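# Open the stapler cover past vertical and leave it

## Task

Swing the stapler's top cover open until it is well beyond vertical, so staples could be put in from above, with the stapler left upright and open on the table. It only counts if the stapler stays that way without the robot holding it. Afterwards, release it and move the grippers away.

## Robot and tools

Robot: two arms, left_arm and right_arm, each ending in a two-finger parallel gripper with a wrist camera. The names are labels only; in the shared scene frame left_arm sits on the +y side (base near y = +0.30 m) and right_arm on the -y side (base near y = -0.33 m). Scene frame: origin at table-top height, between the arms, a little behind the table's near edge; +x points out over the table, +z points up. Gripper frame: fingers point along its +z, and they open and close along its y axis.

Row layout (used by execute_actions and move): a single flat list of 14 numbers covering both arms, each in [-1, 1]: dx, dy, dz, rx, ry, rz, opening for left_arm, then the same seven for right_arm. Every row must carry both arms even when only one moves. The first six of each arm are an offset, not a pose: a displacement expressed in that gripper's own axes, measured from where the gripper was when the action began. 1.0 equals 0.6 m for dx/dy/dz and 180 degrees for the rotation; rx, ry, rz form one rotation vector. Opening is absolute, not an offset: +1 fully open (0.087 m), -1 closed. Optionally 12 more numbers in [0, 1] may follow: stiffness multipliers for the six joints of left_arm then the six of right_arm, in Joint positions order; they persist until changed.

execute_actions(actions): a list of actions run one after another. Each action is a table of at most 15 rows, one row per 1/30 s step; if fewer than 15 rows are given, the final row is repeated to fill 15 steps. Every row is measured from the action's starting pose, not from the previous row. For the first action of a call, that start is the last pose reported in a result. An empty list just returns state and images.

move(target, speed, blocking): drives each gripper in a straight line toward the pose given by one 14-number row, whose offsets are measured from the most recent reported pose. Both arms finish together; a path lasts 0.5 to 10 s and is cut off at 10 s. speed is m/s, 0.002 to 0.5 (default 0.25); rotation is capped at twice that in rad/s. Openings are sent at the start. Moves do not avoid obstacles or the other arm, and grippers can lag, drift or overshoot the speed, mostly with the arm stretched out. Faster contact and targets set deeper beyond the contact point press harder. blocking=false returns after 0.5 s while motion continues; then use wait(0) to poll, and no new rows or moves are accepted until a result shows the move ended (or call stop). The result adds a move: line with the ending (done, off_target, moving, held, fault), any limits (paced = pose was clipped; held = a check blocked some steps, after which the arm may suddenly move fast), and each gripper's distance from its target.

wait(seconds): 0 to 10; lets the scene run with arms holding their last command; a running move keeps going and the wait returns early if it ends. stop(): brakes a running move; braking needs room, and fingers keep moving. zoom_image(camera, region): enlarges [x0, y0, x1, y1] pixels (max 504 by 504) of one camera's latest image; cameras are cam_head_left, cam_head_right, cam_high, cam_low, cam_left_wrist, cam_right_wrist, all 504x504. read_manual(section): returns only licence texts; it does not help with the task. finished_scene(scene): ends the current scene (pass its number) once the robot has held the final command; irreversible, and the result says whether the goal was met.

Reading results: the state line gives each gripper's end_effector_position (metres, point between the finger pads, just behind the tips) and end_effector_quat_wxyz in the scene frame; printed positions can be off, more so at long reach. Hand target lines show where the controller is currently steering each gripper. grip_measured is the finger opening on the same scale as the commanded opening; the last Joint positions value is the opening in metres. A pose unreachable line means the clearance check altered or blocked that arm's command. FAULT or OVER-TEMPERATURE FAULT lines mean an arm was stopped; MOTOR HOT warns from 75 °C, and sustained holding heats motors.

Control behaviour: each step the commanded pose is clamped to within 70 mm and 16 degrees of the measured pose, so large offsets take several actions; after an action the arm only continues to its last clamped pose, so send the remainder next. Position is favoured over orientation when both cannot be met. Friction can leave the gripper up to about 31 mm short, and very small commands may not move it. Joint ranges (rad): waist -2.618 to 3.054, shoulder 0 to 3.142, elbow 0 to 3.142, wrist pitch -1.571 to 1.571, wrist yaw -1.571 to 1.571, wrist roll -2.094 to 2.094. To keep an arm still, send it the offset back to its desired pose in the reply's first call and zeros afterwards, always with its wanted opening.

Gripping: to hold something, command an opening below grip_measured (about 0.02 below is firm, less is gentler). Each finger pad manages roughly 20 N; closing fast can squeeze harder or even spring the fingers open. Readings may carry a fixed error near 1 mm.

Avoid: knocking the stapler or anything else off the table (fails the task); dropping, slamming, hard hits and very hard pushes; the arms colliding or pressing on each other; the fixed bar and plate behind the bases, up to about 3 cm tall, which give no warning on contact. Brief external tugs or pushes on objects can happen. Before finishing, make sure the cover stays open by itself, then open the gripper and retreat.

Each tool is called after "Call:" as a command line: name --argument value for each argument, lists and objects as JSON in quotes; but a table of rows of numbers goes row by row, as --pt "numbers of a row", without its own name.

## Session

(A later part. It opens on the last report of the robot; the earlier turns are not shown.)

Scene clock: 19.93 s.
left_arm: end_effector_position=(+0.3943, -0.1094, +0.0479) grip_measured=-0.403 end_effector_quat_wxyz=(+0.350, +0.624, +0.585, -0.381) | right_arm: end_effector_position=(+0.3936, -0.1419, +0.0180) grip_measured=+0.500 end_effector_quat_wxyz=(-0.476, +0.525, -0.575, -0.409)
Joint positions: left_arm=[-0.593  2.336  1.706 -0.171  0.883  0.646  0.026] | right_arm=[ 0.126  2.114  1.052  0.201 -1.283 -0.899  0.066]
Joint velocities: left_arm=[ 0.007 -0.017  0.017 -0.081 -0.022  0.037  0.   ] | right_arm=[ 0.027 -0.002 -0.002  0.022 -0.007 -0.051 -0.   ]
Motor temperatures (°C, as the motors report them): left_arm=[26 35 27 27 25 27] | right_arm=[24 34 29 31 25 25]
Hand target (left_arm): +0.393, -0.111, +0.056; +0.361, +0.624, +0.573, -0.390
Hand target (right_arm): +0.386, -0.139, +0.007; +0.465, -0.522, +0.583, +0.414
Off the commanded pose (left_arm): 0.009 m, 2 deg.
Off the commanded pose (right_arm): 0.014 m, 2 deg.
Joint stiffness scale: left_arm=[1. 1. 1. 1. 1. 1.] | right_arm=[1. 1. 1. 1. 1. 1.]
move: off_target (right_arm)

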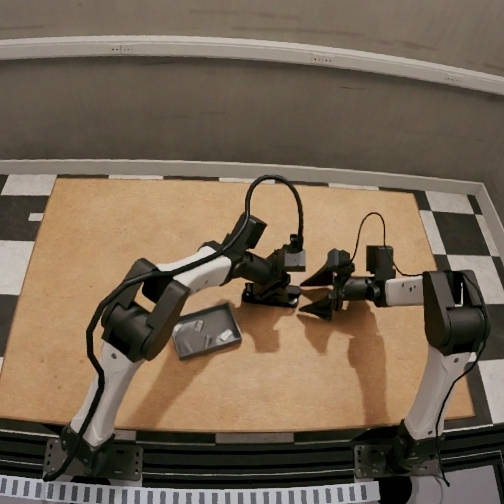

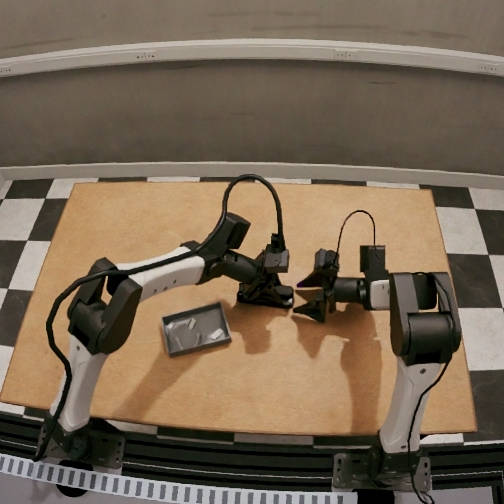

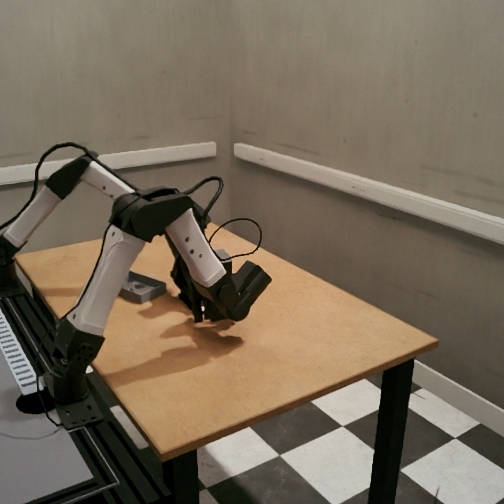

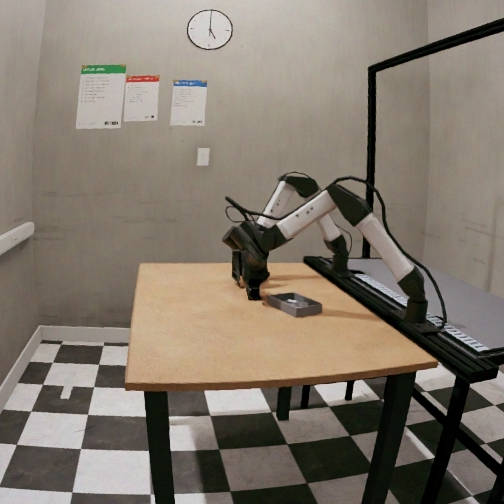

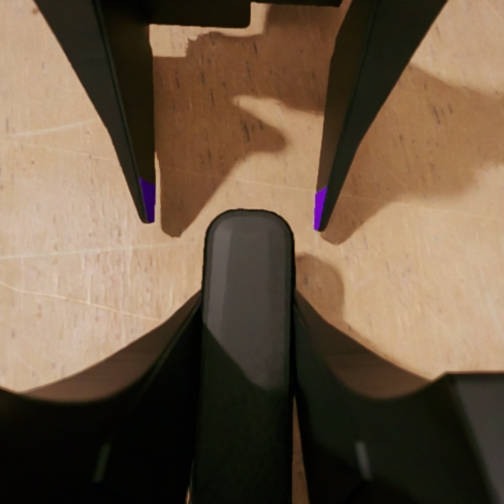

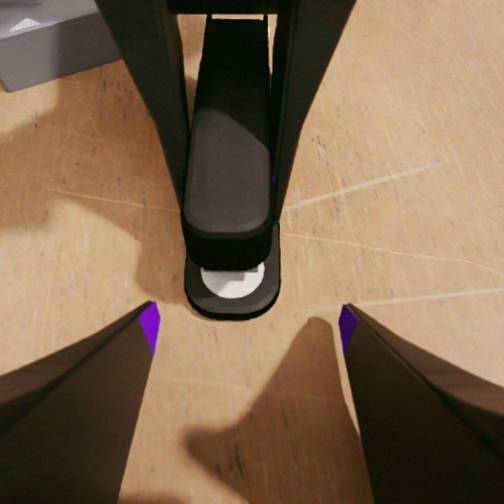

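Call:
move --target '[0,0,0,0,0,0,-0.45,0.025,0.022,0.04,0,0,0,0.3]' --speed 0.05

Call:
move --target '[0,0,0,0,0,0,-0.45,0.01,0,0,0,0,0,-0.3]'

Scene clock: 21.30 s.
left_arm: end_effector_position=(+0.3945, -0.1094, +0.0479) grip_measured=-0.404 end_effector_quat_wxyz=(+0.350, +0.624, +0.585, -0.381) | right_arm: end_effector_position=(+0.3924, -0.1235, +0.0129) grip_measured=+0.300 end_effector_quat_wxyz=(-0.488, +0.529, -0.566, -0.401)
Joint positions: left_arm=[-0.593  2.336  1.706 -0.17   0.882  0.646  0.026] | right_arm=[ 0.174  2.133  0.991  0.441 -1.251 -0.769  0.057]
Joint velocities: left_arm=[-0.002  0.012  0.007 -0.022 -0.007 -0.051 -0.001] | right_arm=[-0.002 -0.002  0.007  0.022 -0.022  0.051  0.   ]
Motor temperatures (°C, as the motors report them): left_arm=[26 36 27 28 25 27] | right_arm=[24 34 29 31 25 25]
Hand target (left_arm): +0.394, -0.109, +0.048; +0.350, +0.624, +0.585, -0.381
Hand target (right_arm): +0.382, -0.120, -0.001; -0.475, +0.525, -0.575, -0.409
Off the commanded pose (left_arm): 0.000 m, 0 deg.
Off the commanded pose (right_arm): 0.018 m, 2 deg.
Joint stiffness scale: left_arm=[1. 1. 1. 1. 1. 1.] | right_arm=[1. 1. 1. 1. 1. 1.]
move: off_target (right_arm)

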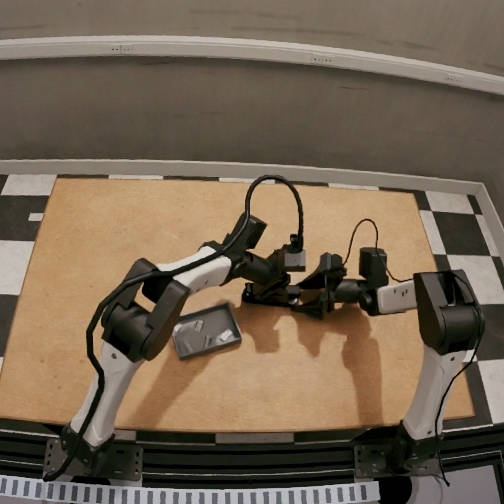

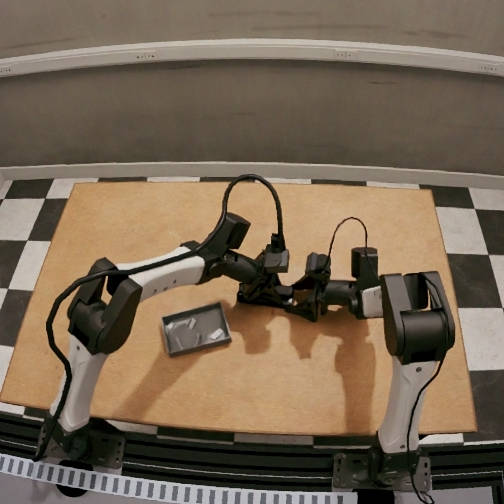

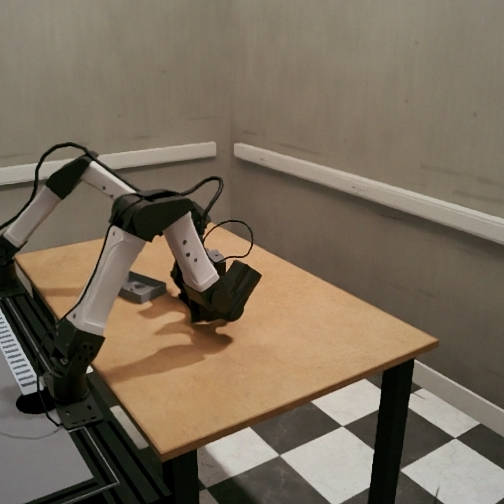

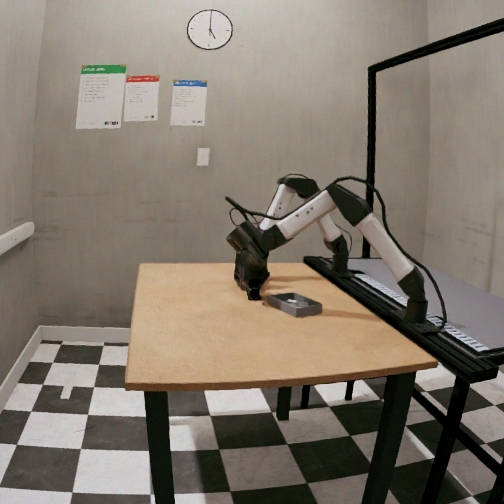

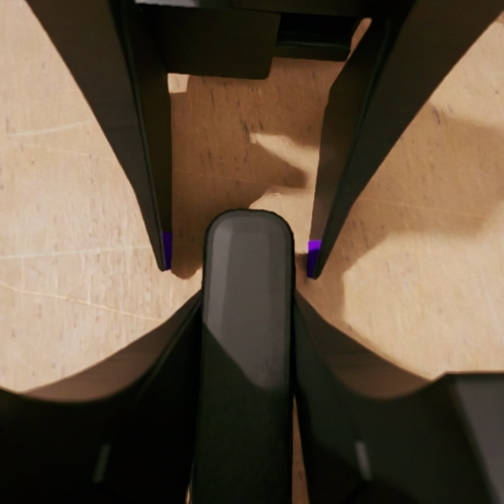

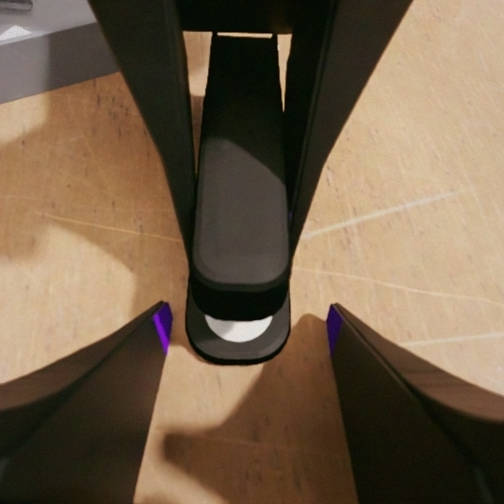

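Scene clock: 22.00 s.
left_arm: end_effector_position=(+0.3963, -0.1091, +0.0477) grip_measured=-0.407 end_effector_quat_wxyz=(+0.353, +0.624, +0.586, -0.377) | right_arm: end_effector_position=(+0.3913, -0.1234, +0.0127) grip_measured=-0.150 end_effector_quat_wxyz=(-0.487, +0.528, -0.567, -0.404)
Joint positions: left_arm=[-0.593  2.336  1.706 -0.167  0.875  0.648  0.026] | right_arm=[ 0.174  2.133  0.991  0.437 -1.254 -0.767  0.037]
Joint velocities: left_arm=[ 0.012  0.017  0.012  0.007 -0.037 -0.007  0.   ] | right_arm=[ 0.012  0.007 -0.007 -0.022 -0.022  0.051 -0.   ]
Motor temperatures (°C, as the motors report them): left_arm=[26 36 27 28 25 27] | right_arm=[24 34 29 31 25 25]
Hand target (left_arm): +0.394, -0.109, +0.048; +0.350, +0.624, +0.585, -0.381
Hand target (right_arm): +0.392, -0.125, +0.007; -0.488, +0.529, -0.566, -0.401
Off the commanded pose (left_arm): 0.002 m, 1 deg.
Off the commanded pose (right_arm): 0.006 m, 0 deg.
Joint stiffness scale: left_arm=[1. 1. 1. 1. 1. 1.] | right_arm=[1. 1. 1. 1. 1. 1.]
move: done

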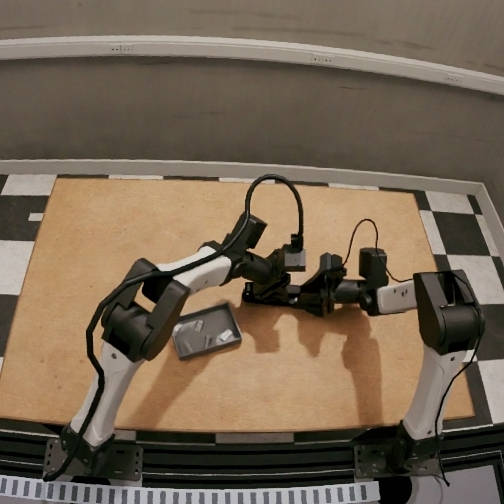

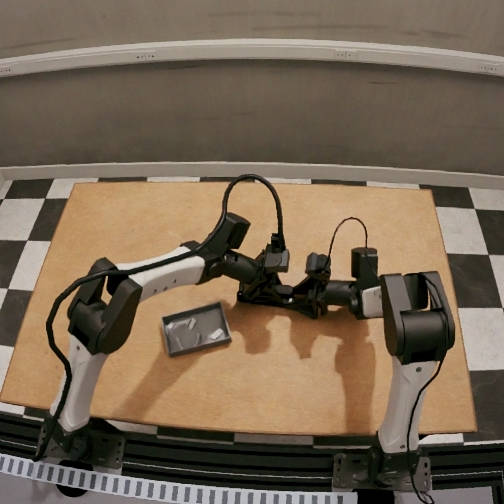

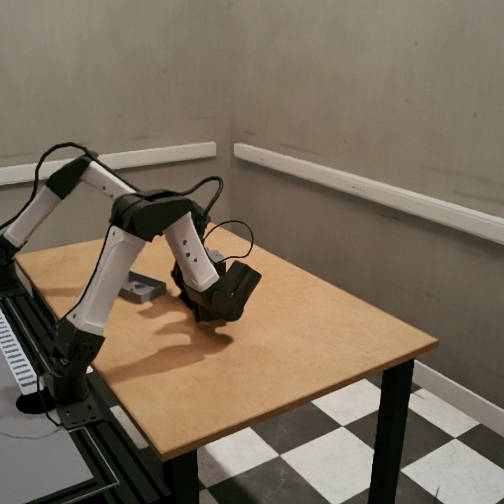

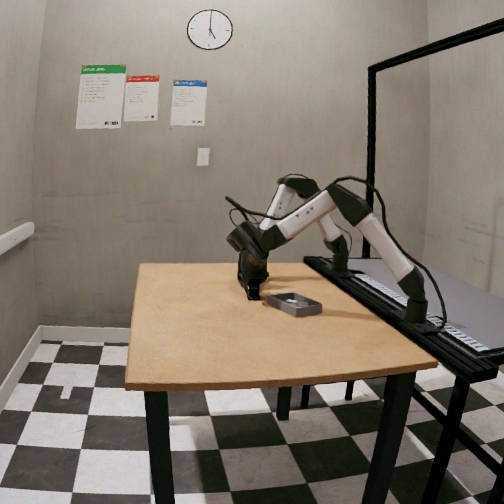

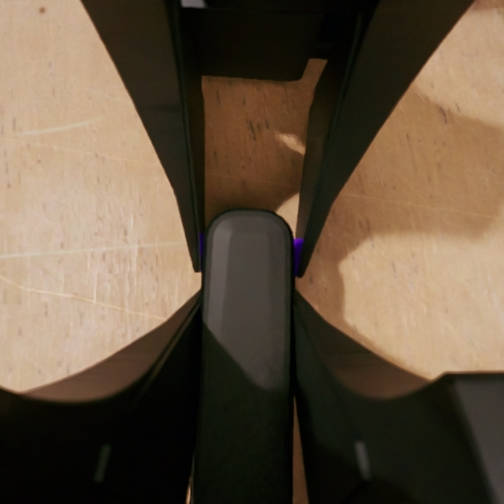

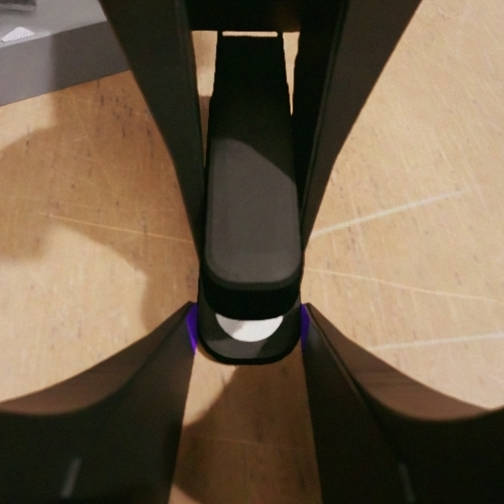

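Call:
move --target '[-0.075,0,-0.08,0,-0.13,0,-0.45,0.02,0,0,0,0,0,-0.25]' --speed 0.05

Scene clock: 26.70 s.
left_arm: end_effector_position=(+0.3924, -0.0977, +0.0943) grip_measured=-0.412 end_effector_quat_wxyz=(+0.450, +0.542, +0.507, -0.496) | right_arm: end_effector_position=(+0.3867, -0.1214, +0.0124) grip_measured=-0.150 end_effector_quat_wxyz=(-0.485, +0.528, -0.558, -0.417)
Joint positions: left_arm=[-0.51   2.288  1.389  0.681  1.127  0.169  0.026] | right_arm=[ 0.174  2.143  0.991  0.439 -1.285 -0.769  0.037]
Joint velocities: left_arm=[ 0.002  0.012 -0.002 -0.022 -0.007  0.066 -0.   ] | right_arm=[ 0.017  0.007 -0.002 -0.022 -0.066 -0.022 -0.001]
Motor temperatures (°C, as the motors report them): left_arm=[26 38 27 28 26 27] | right_arm=[24 34 29 31 25 25]
Hand target (left_arm): +0.398, -0.088, +0.109; +0.463, +0.537, +0.503, -0.495
Hand target (right_arm): +0.391, -0.126, +0.001; -0.486, +0.528, -0.567, -0.404
Off the commanded pose (left_arm): 0.019 m, 2 deg.
Off the commanded pose (right_arm): 0.013 m, 2 deg.
Joint stiffness scale: left_arm=[1. 1. 1. 1. 1. 1.] | right_arm=[1. 1. 1. 1. 1. 1.]
move: off_target (left_arm, right_arm)

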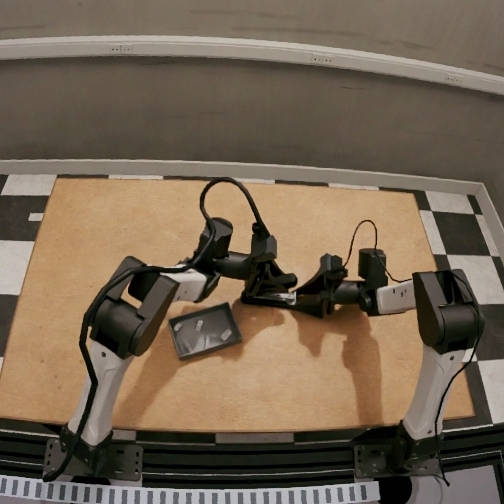

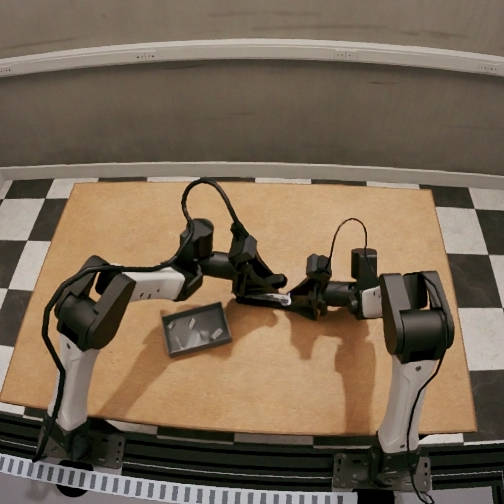

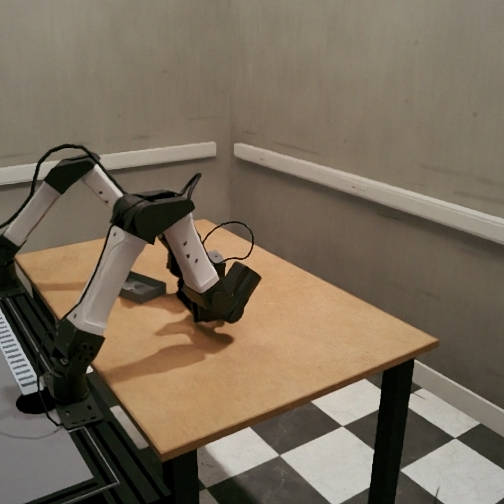

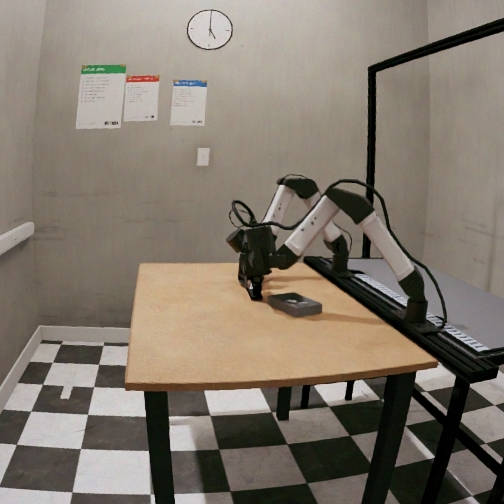

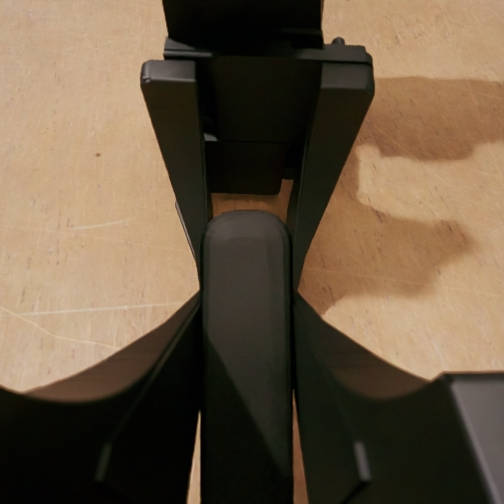

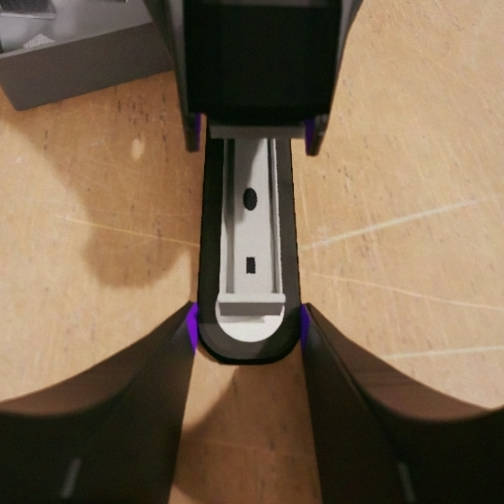

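Call:
move --target '[-0.065,0.008,-0.1,0,-0.03,0,-0.428,0.01,0,0,0,0,0,-0.25]' --speed 0.05

Call:
move --target '[0,0.005,-0.115,0,0,0,-0.428,0.01,0,0,0,0,0,-0.25]' --speed 0.05

Call:
move --target '[0.04,0,-0.085,0,0.02,0,-0.428,0.01,0,0,0,0,0,-0.25]' --speed 0.05

Scene clock: 28.77 s.
left_arm: end_effector_position=(+0.3961, -0.0561, +0.1246) grip_measured=-0.413 end_effector_quat_wxyz=(+0.461, +0.529, +0.483, -0.524) | right_arm: end_effector_position=(+0.3846, -0.1206, +0.0137) grip_measured=-0.150 end_effector_quat_wxyz=(-0.482, +0.525, -0.558, -0.425)
Joint positions: left_arm=[-0.413  2.235  1.315  0.866  1.258  0.02   0.026] | right_arm=[ 0.174  2.143  0.991  0.439 -1.297 -0.754  0.037]
Joint velocities: left_arm=[-0.002 -0.007  0.017  0.007  0.007 -0.051 -0.001] | right_arm=[-0.002  0.002 -0.002  0.007  0.007 -0.007  0.   ]
Motor temperatures (°C, as the motors report them): left_arm=[26 39 27 28 26 27] | right_arm=[24 35 29 31 25 25]
Hand target (left_arm): +0.402, -0.043, +0.138; +0.472, +0.520, +0.486, -0.520
Hand target (right_arm): +0.387, -0.123, +0.007; -0.485, +0.528, -0.558, -0.417
Off the commanded pose (left_arm): 0.021 m, 2 deg.
Off the commanded pose (right_arm): 0.008 m, 1 deg.
Joint stiffness scale: left_arm=[1. 1. 1. 1. 1. 1.] | right_arm=[1. 1. 1. 1. 1. 1.]
move: off_target (left_arm)

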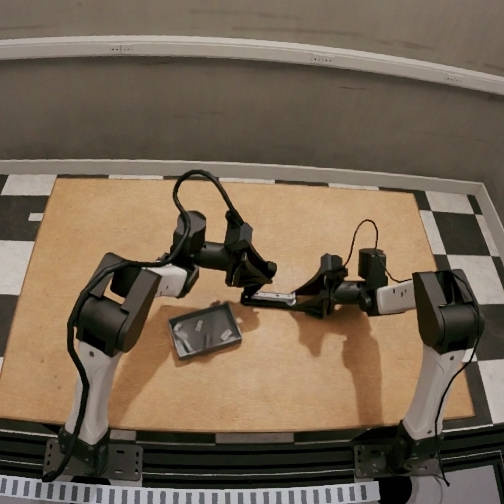

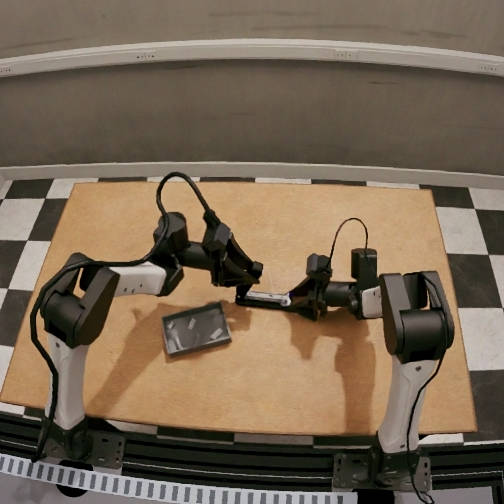

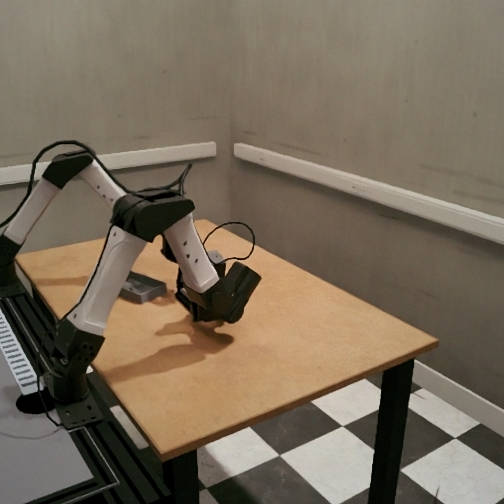

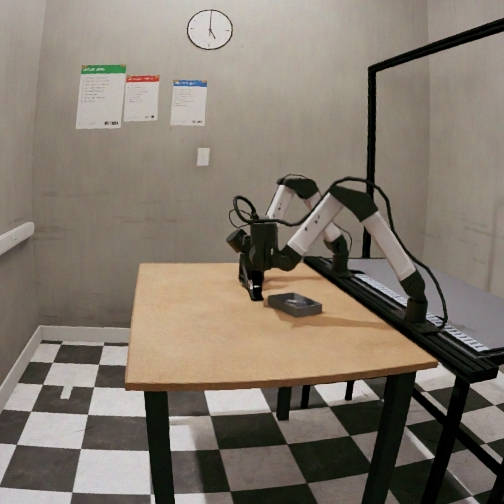

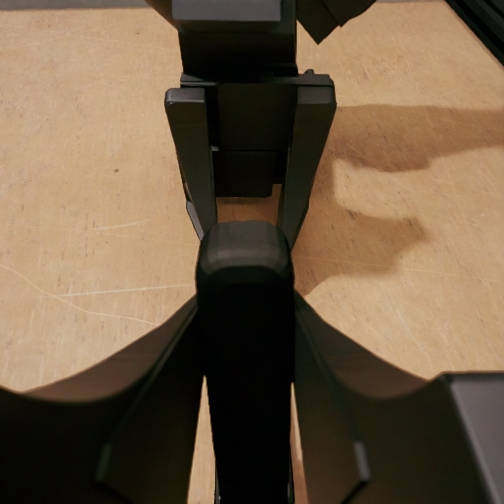

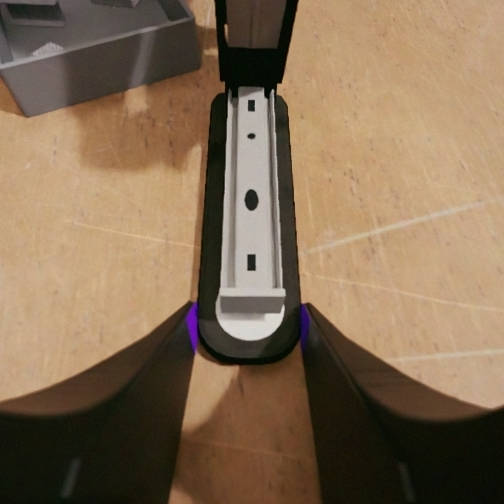

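Scene clock: 30.47 s.
left_arm: end_effector_position=(+0.4025, -0.0053, +0.1297) grip_measured=-0.412 end_effector_quat_wxyz=(+0.459, +0.537, +0.471, -0.528) | right_arm: end_effector_position=(+0.3835, -0.1204, +0.0140) grip_measured=-0.150 end_effector_quat_wxyz=(-0.478, +0.520, -0.562, -0.431)
Joint positions: left_arm=[-0.3    2.201  1.273  0.87   1.397  0.039  0.026] | right_arm=[ 0.174  2.143  0.991  0.439 -1.3   -0.737  0.037]
Joint velocities: left_arm=[-0.012  0.002  0.002 -0.066 -0.007 -0.022  0.001] | right_arm=[-0.027  0.002 -0.007 -0.037 -0.007  0.022 -0.001]
Motor temperatures (°C, as the motors report them): left_arm=[26 39 27 28 26 27] | right_arm=[24 35 29 31 25 25]
Hand target (left_arm): +0.407, +0.012, +0.126; +0.461, +0.529, +0.483, -0.524
Hand target (right_arm): +0.384, -0.122, +0.008; -0.482, +0.524, -0.559, -0.425
Off the commanded pose (left_arm): 0.018 m, 2 deg.
Off the commanded pose (right_arm): 0.006 m, 1 deg.
Joint stiffness scale: left_arm=[1. 1. 1. 1. 1. 1.] | right_arm=[1. 1. 1. 1. 1. 1.]
move: off_target (left_arm)

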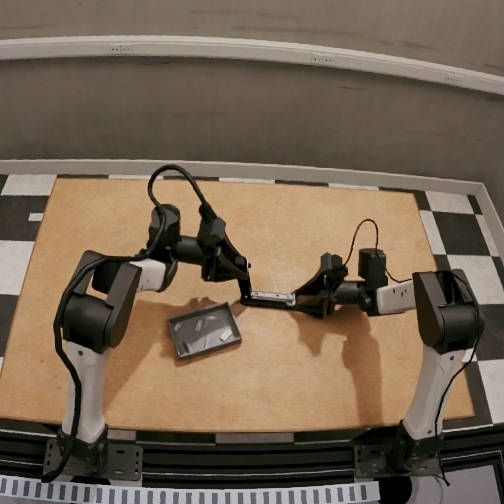

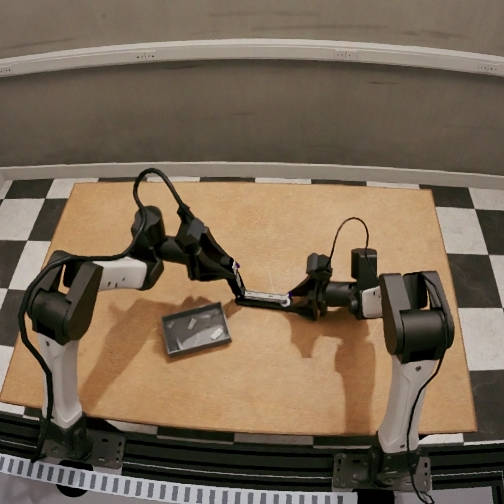

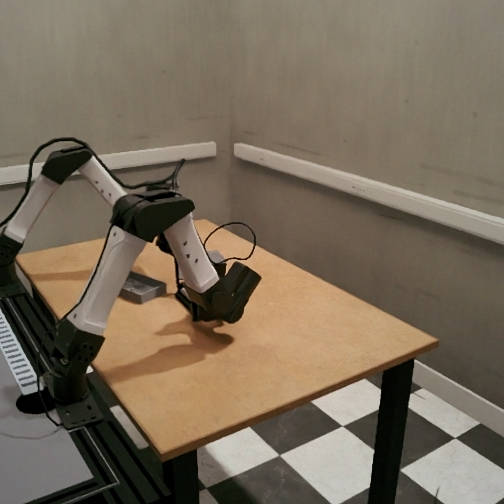

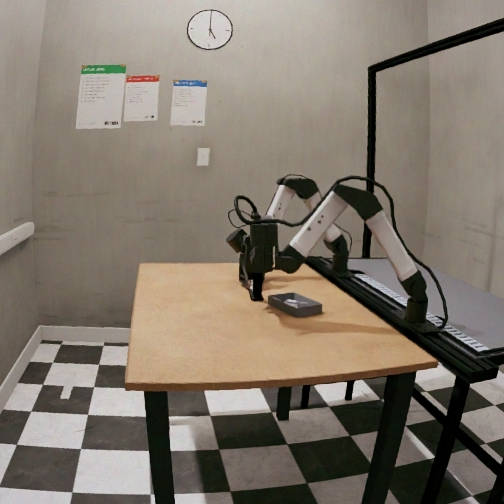

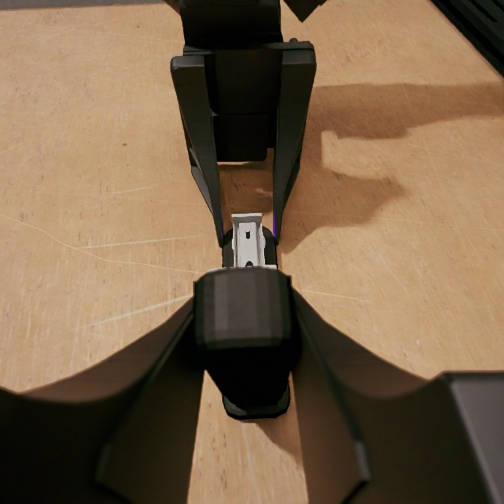

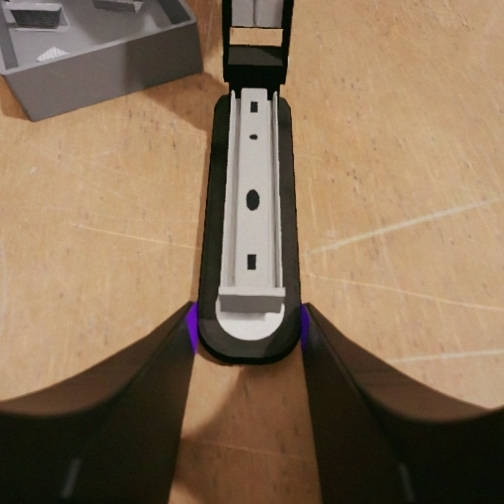

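Scene clock: 32.27 s.
left_arm: end_effector_position=(+0.4049, +0.0321, +0.1111) grip_measured=-0.405 end_effector_quat_wxyz=(+0.461, +0.556, +0.461, -0.516) | right_arm: end_effector_position=(+0.3831, -0.1201, +0.0145) grip_measured=-0.150 end_effector_quat_wxyz=(-0.477, +0.517, -0.563, -0.434)
Joint positions: left_arm=[-0.219  2.177  1.273  0.516  1.488  0.411  0.026] | right_arm=[ 0.174  2.143  0.991  0.442 -1.302 -0.726  0.037]
Joint velocities: left_arm=[-0.012 -0.027 -0.007 -0.154  0.007  0.227 -0.   ] | right_arm=[-0.012  0.002 -0.012 -0.007 -0.007 -0.051  0.   ]
Motor temperatures (°C, as the motors report them): left_arm=[26 39 27 28 26 27] | right_arm=[24 35 29 31 25 25]
Hand target (left_arm): +0.409, +0.046, +0.106; +0.457, +0.540, +0.482, -0.517
Hand target (right_arm): +0.383, -0.121, +0.008; -0.478, +0.520, -0.562, -0.431
Off the commanded pose (left_arm): 0.015 m, 4 deg.
Off the commanded pose (right_arm): 0.007 m, 0 deg.
Joint stiffness scale: left_arm=[1. 1. 1. 1. 1. 1.] | right_arm=[1. 1. 1. 1. 1. 1.]
move: off_target (left_arm)

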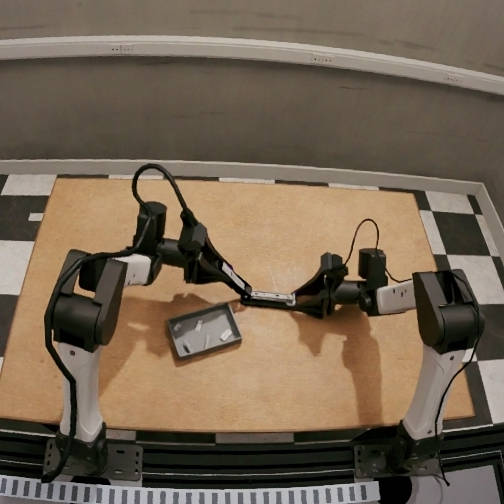

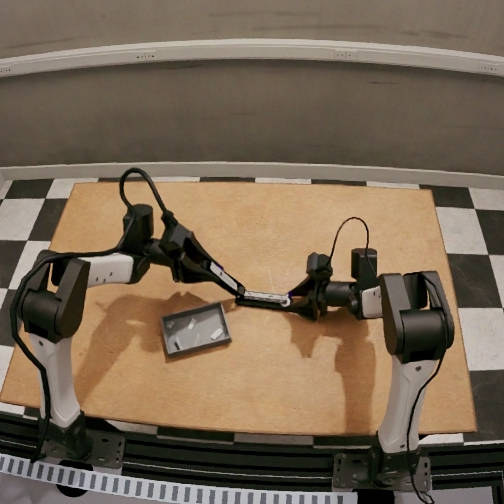

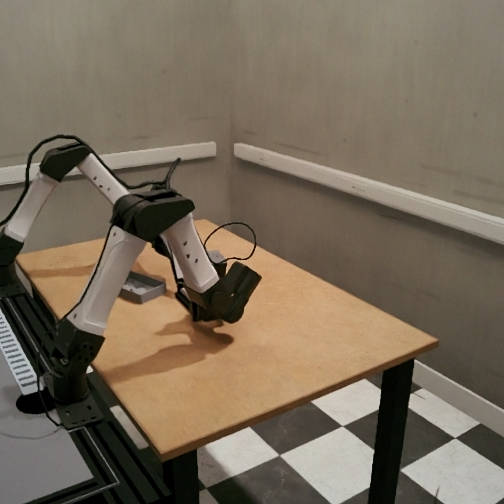

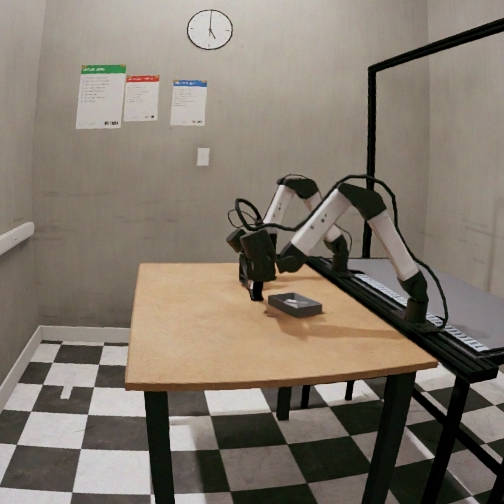

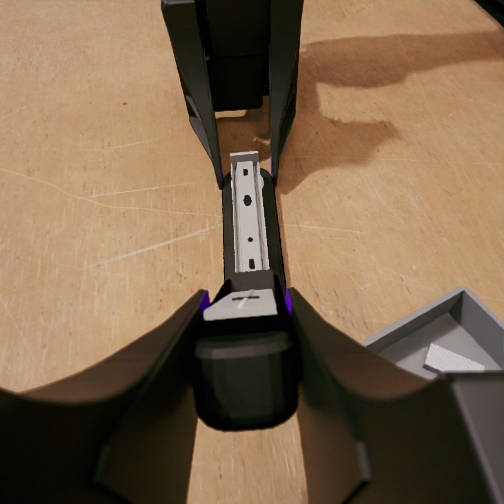

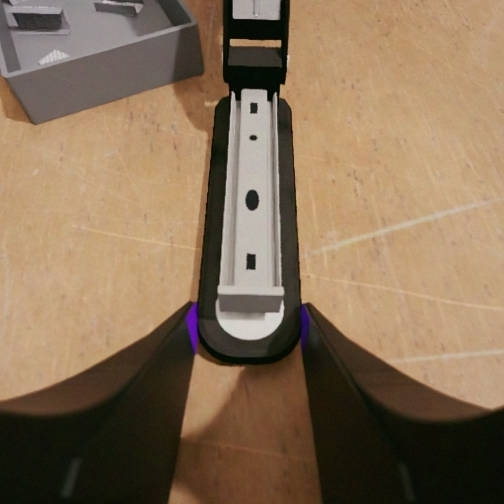

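Call:
move --target '[-0.13,0,-0.14,-0.12,0,0,0.8,0,0,0,0,0,0,-0.25]' --speed 0.12

Call:
move --target '[0,0,0,0,0,0,0.8,-0.08,0,-0.13,0,0.08,0,0.4]' --speed 0.12

Scene clock: 35.03 s.
left_arm: end_effector_position=(+0.4139, +0.1075, +0.1867) grip_measured=+0.800 end_effector_quat_wxyz=(+0.544, +0.462, +0.552, -0.430) | right_arm: end_effector_position=(+0.3834, -0.1203, +0.0143) grip_measured=-0.150 end_effector_quat_wxyz=(-0.477, +0.518, -0.564, -0.432)
Joint positions: left_arm=[-0.057  1.843  1.029  0.694  1.299  0.128  0.079] | right_arm=[ 0.174  2.143  0.991  0.442 -1.3   -0.728  0.037]
Joint velocities: left_arm=[-0.007 -0.002 -0.002  0.051  0.037  0.007 -0.   ] | right_arm=[-0.017 -0.012  0.002 -0.022  0.037  0.022  0.   ]
Motor temperatures (°C, as the motors report them): left_arm=[26 39 27 28 25 27] | right_arm=[24 35 29 31 25 25]
Hand target (left_arm): +0.414, +0.112, +0.192; +0.556, +0.461, +0.550, -0.420
Hand target (right_arm): +0.383, -0.120, +0.015; -0.477, +0.517, -0.563, -0.434
Off the commanded pose (left_arm): 0.007 m, 2 deg.
Off the commanded pose (right_arm): 0.000 m, 0 deg.
Joint stiffness scale: left_arm=[1. 1. 1. 1. 1. 1.] | right_arm=[1. 1. 1. 1. 1. 1.]
move: done

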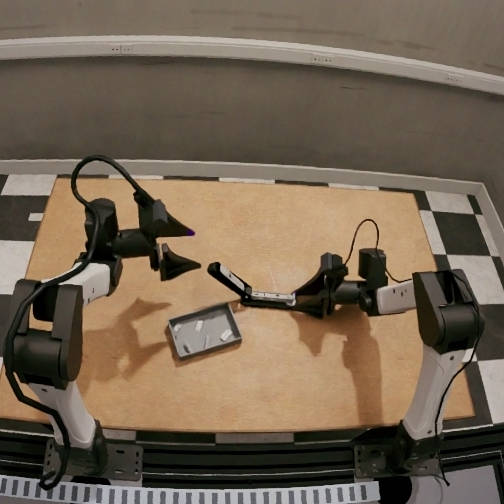

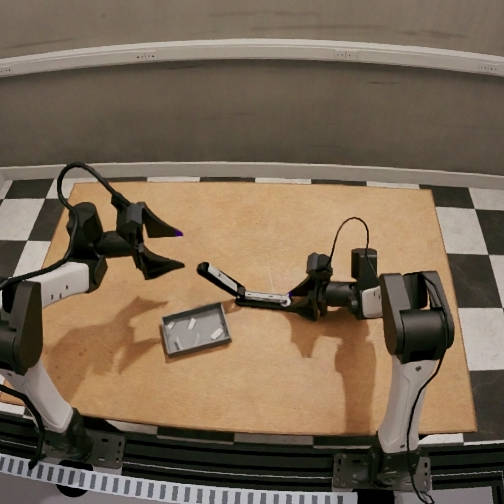

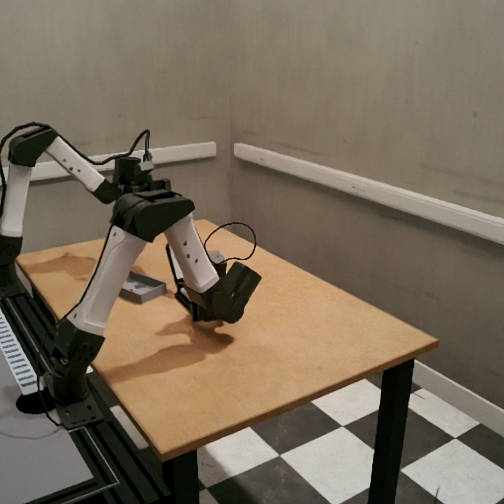

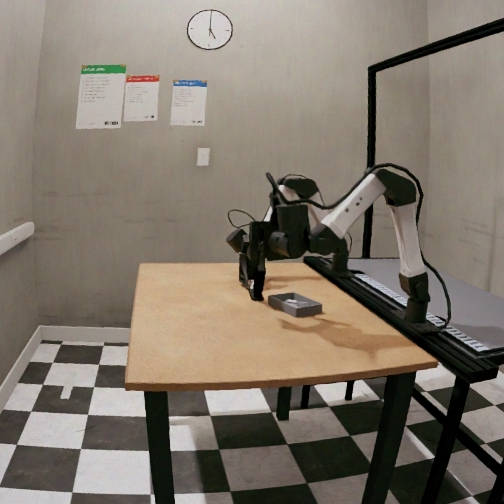

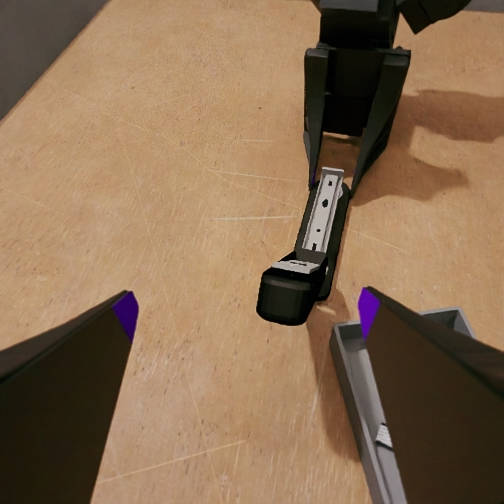

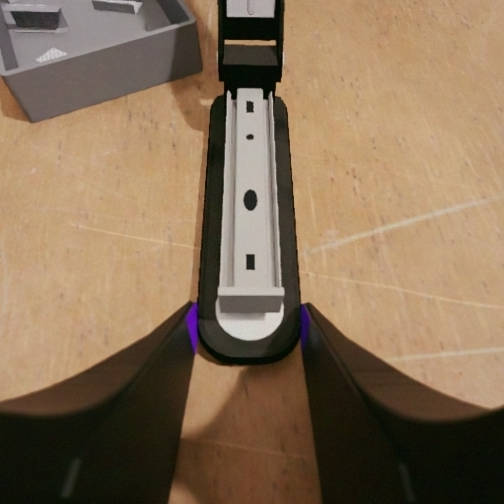

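Scene clock: 36.87 s.
left_arm: end_effector_position=(+0.4139, +0.1075, +0.1867) grip_measured=+0.800 end_effector_quat_wxyz=(+0.544, +0.462, +0.552, -0.430) | right_arm: end_effector_position=(+0.3789, -0.1841, +0.0806) grip_measured=+0.400 end_effector_quat_wxyz=(-0.412, +0.573, -0.609, -0.362)
Joint positions: left_arm=[-0.057  1.843  1.029  0.694  1.299  0.128  0.079] | right_arm=[ 0.062  1.935  1.299 -0.698 -1.146 -1.378  0.061]
Joint velocities: left_arm=[-0.007 -0.017 -0.022 -0.051 -0.022 -0.051 -0.001] | right_arm=[-0.012  0.007  0.002 -0.022 -0.051 -0.037 -0.   ]
Motor temperatures (°C, as the motors report them): left_arm=[26 39 27 28 25 27] | right_arm=[24 36 29 31 25 25]
Hand target (left_arm): +0.414, +0.108, +0.187; +0.544, +0.462, +0.552, -0.430
Hand target (right_arm): +0.379, -0.189, +0.074; -0.402, +0.569, -0.618, -0.365
Off the commanded pose (left_arm): 0.000 m, 0 deg.
Off the commanded pose (right_arm): 0.008 m, 2 deg.
Joint stiffness scale: left_arm=[1. 1. 1. 1. 1. 1.] | right_arm=[1. 1. 1. 1. 1. 1.]
move: done

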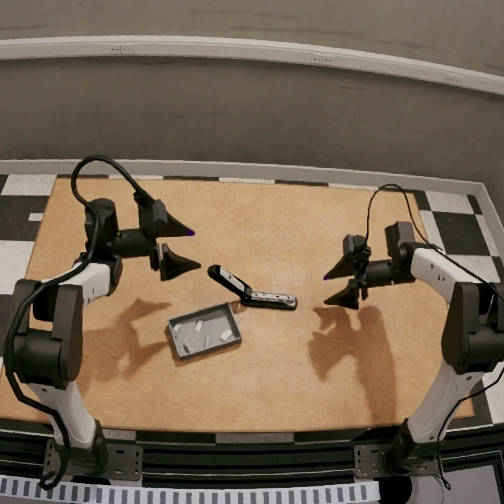

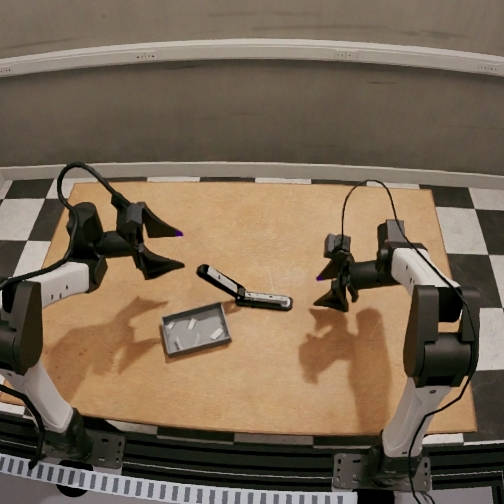

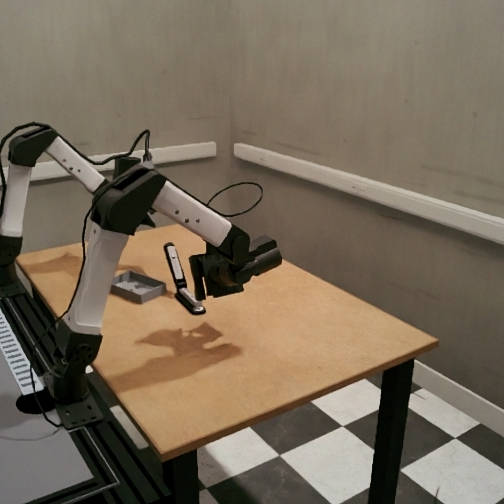

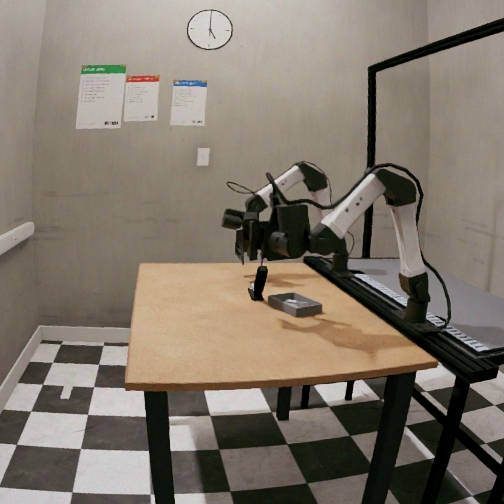

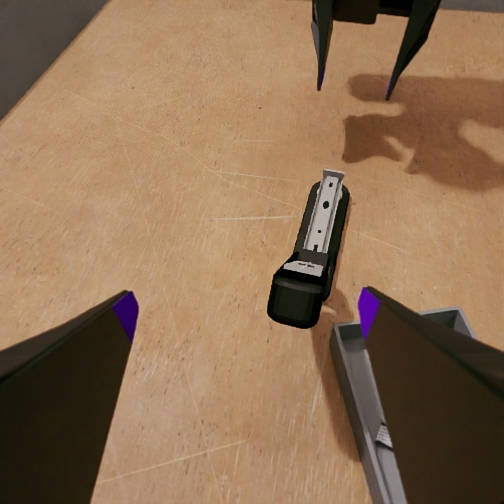

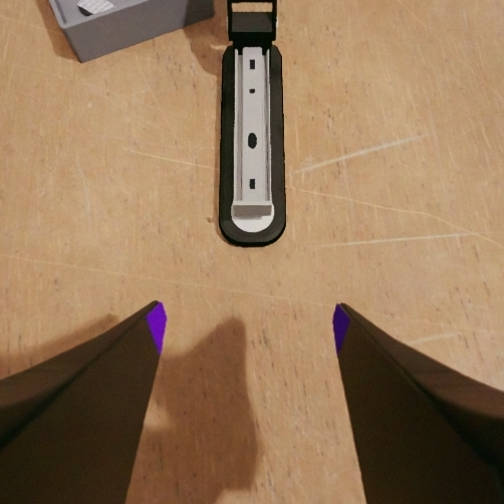

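Call:
finished_scene --scene 2

The scene is finished: the task was done.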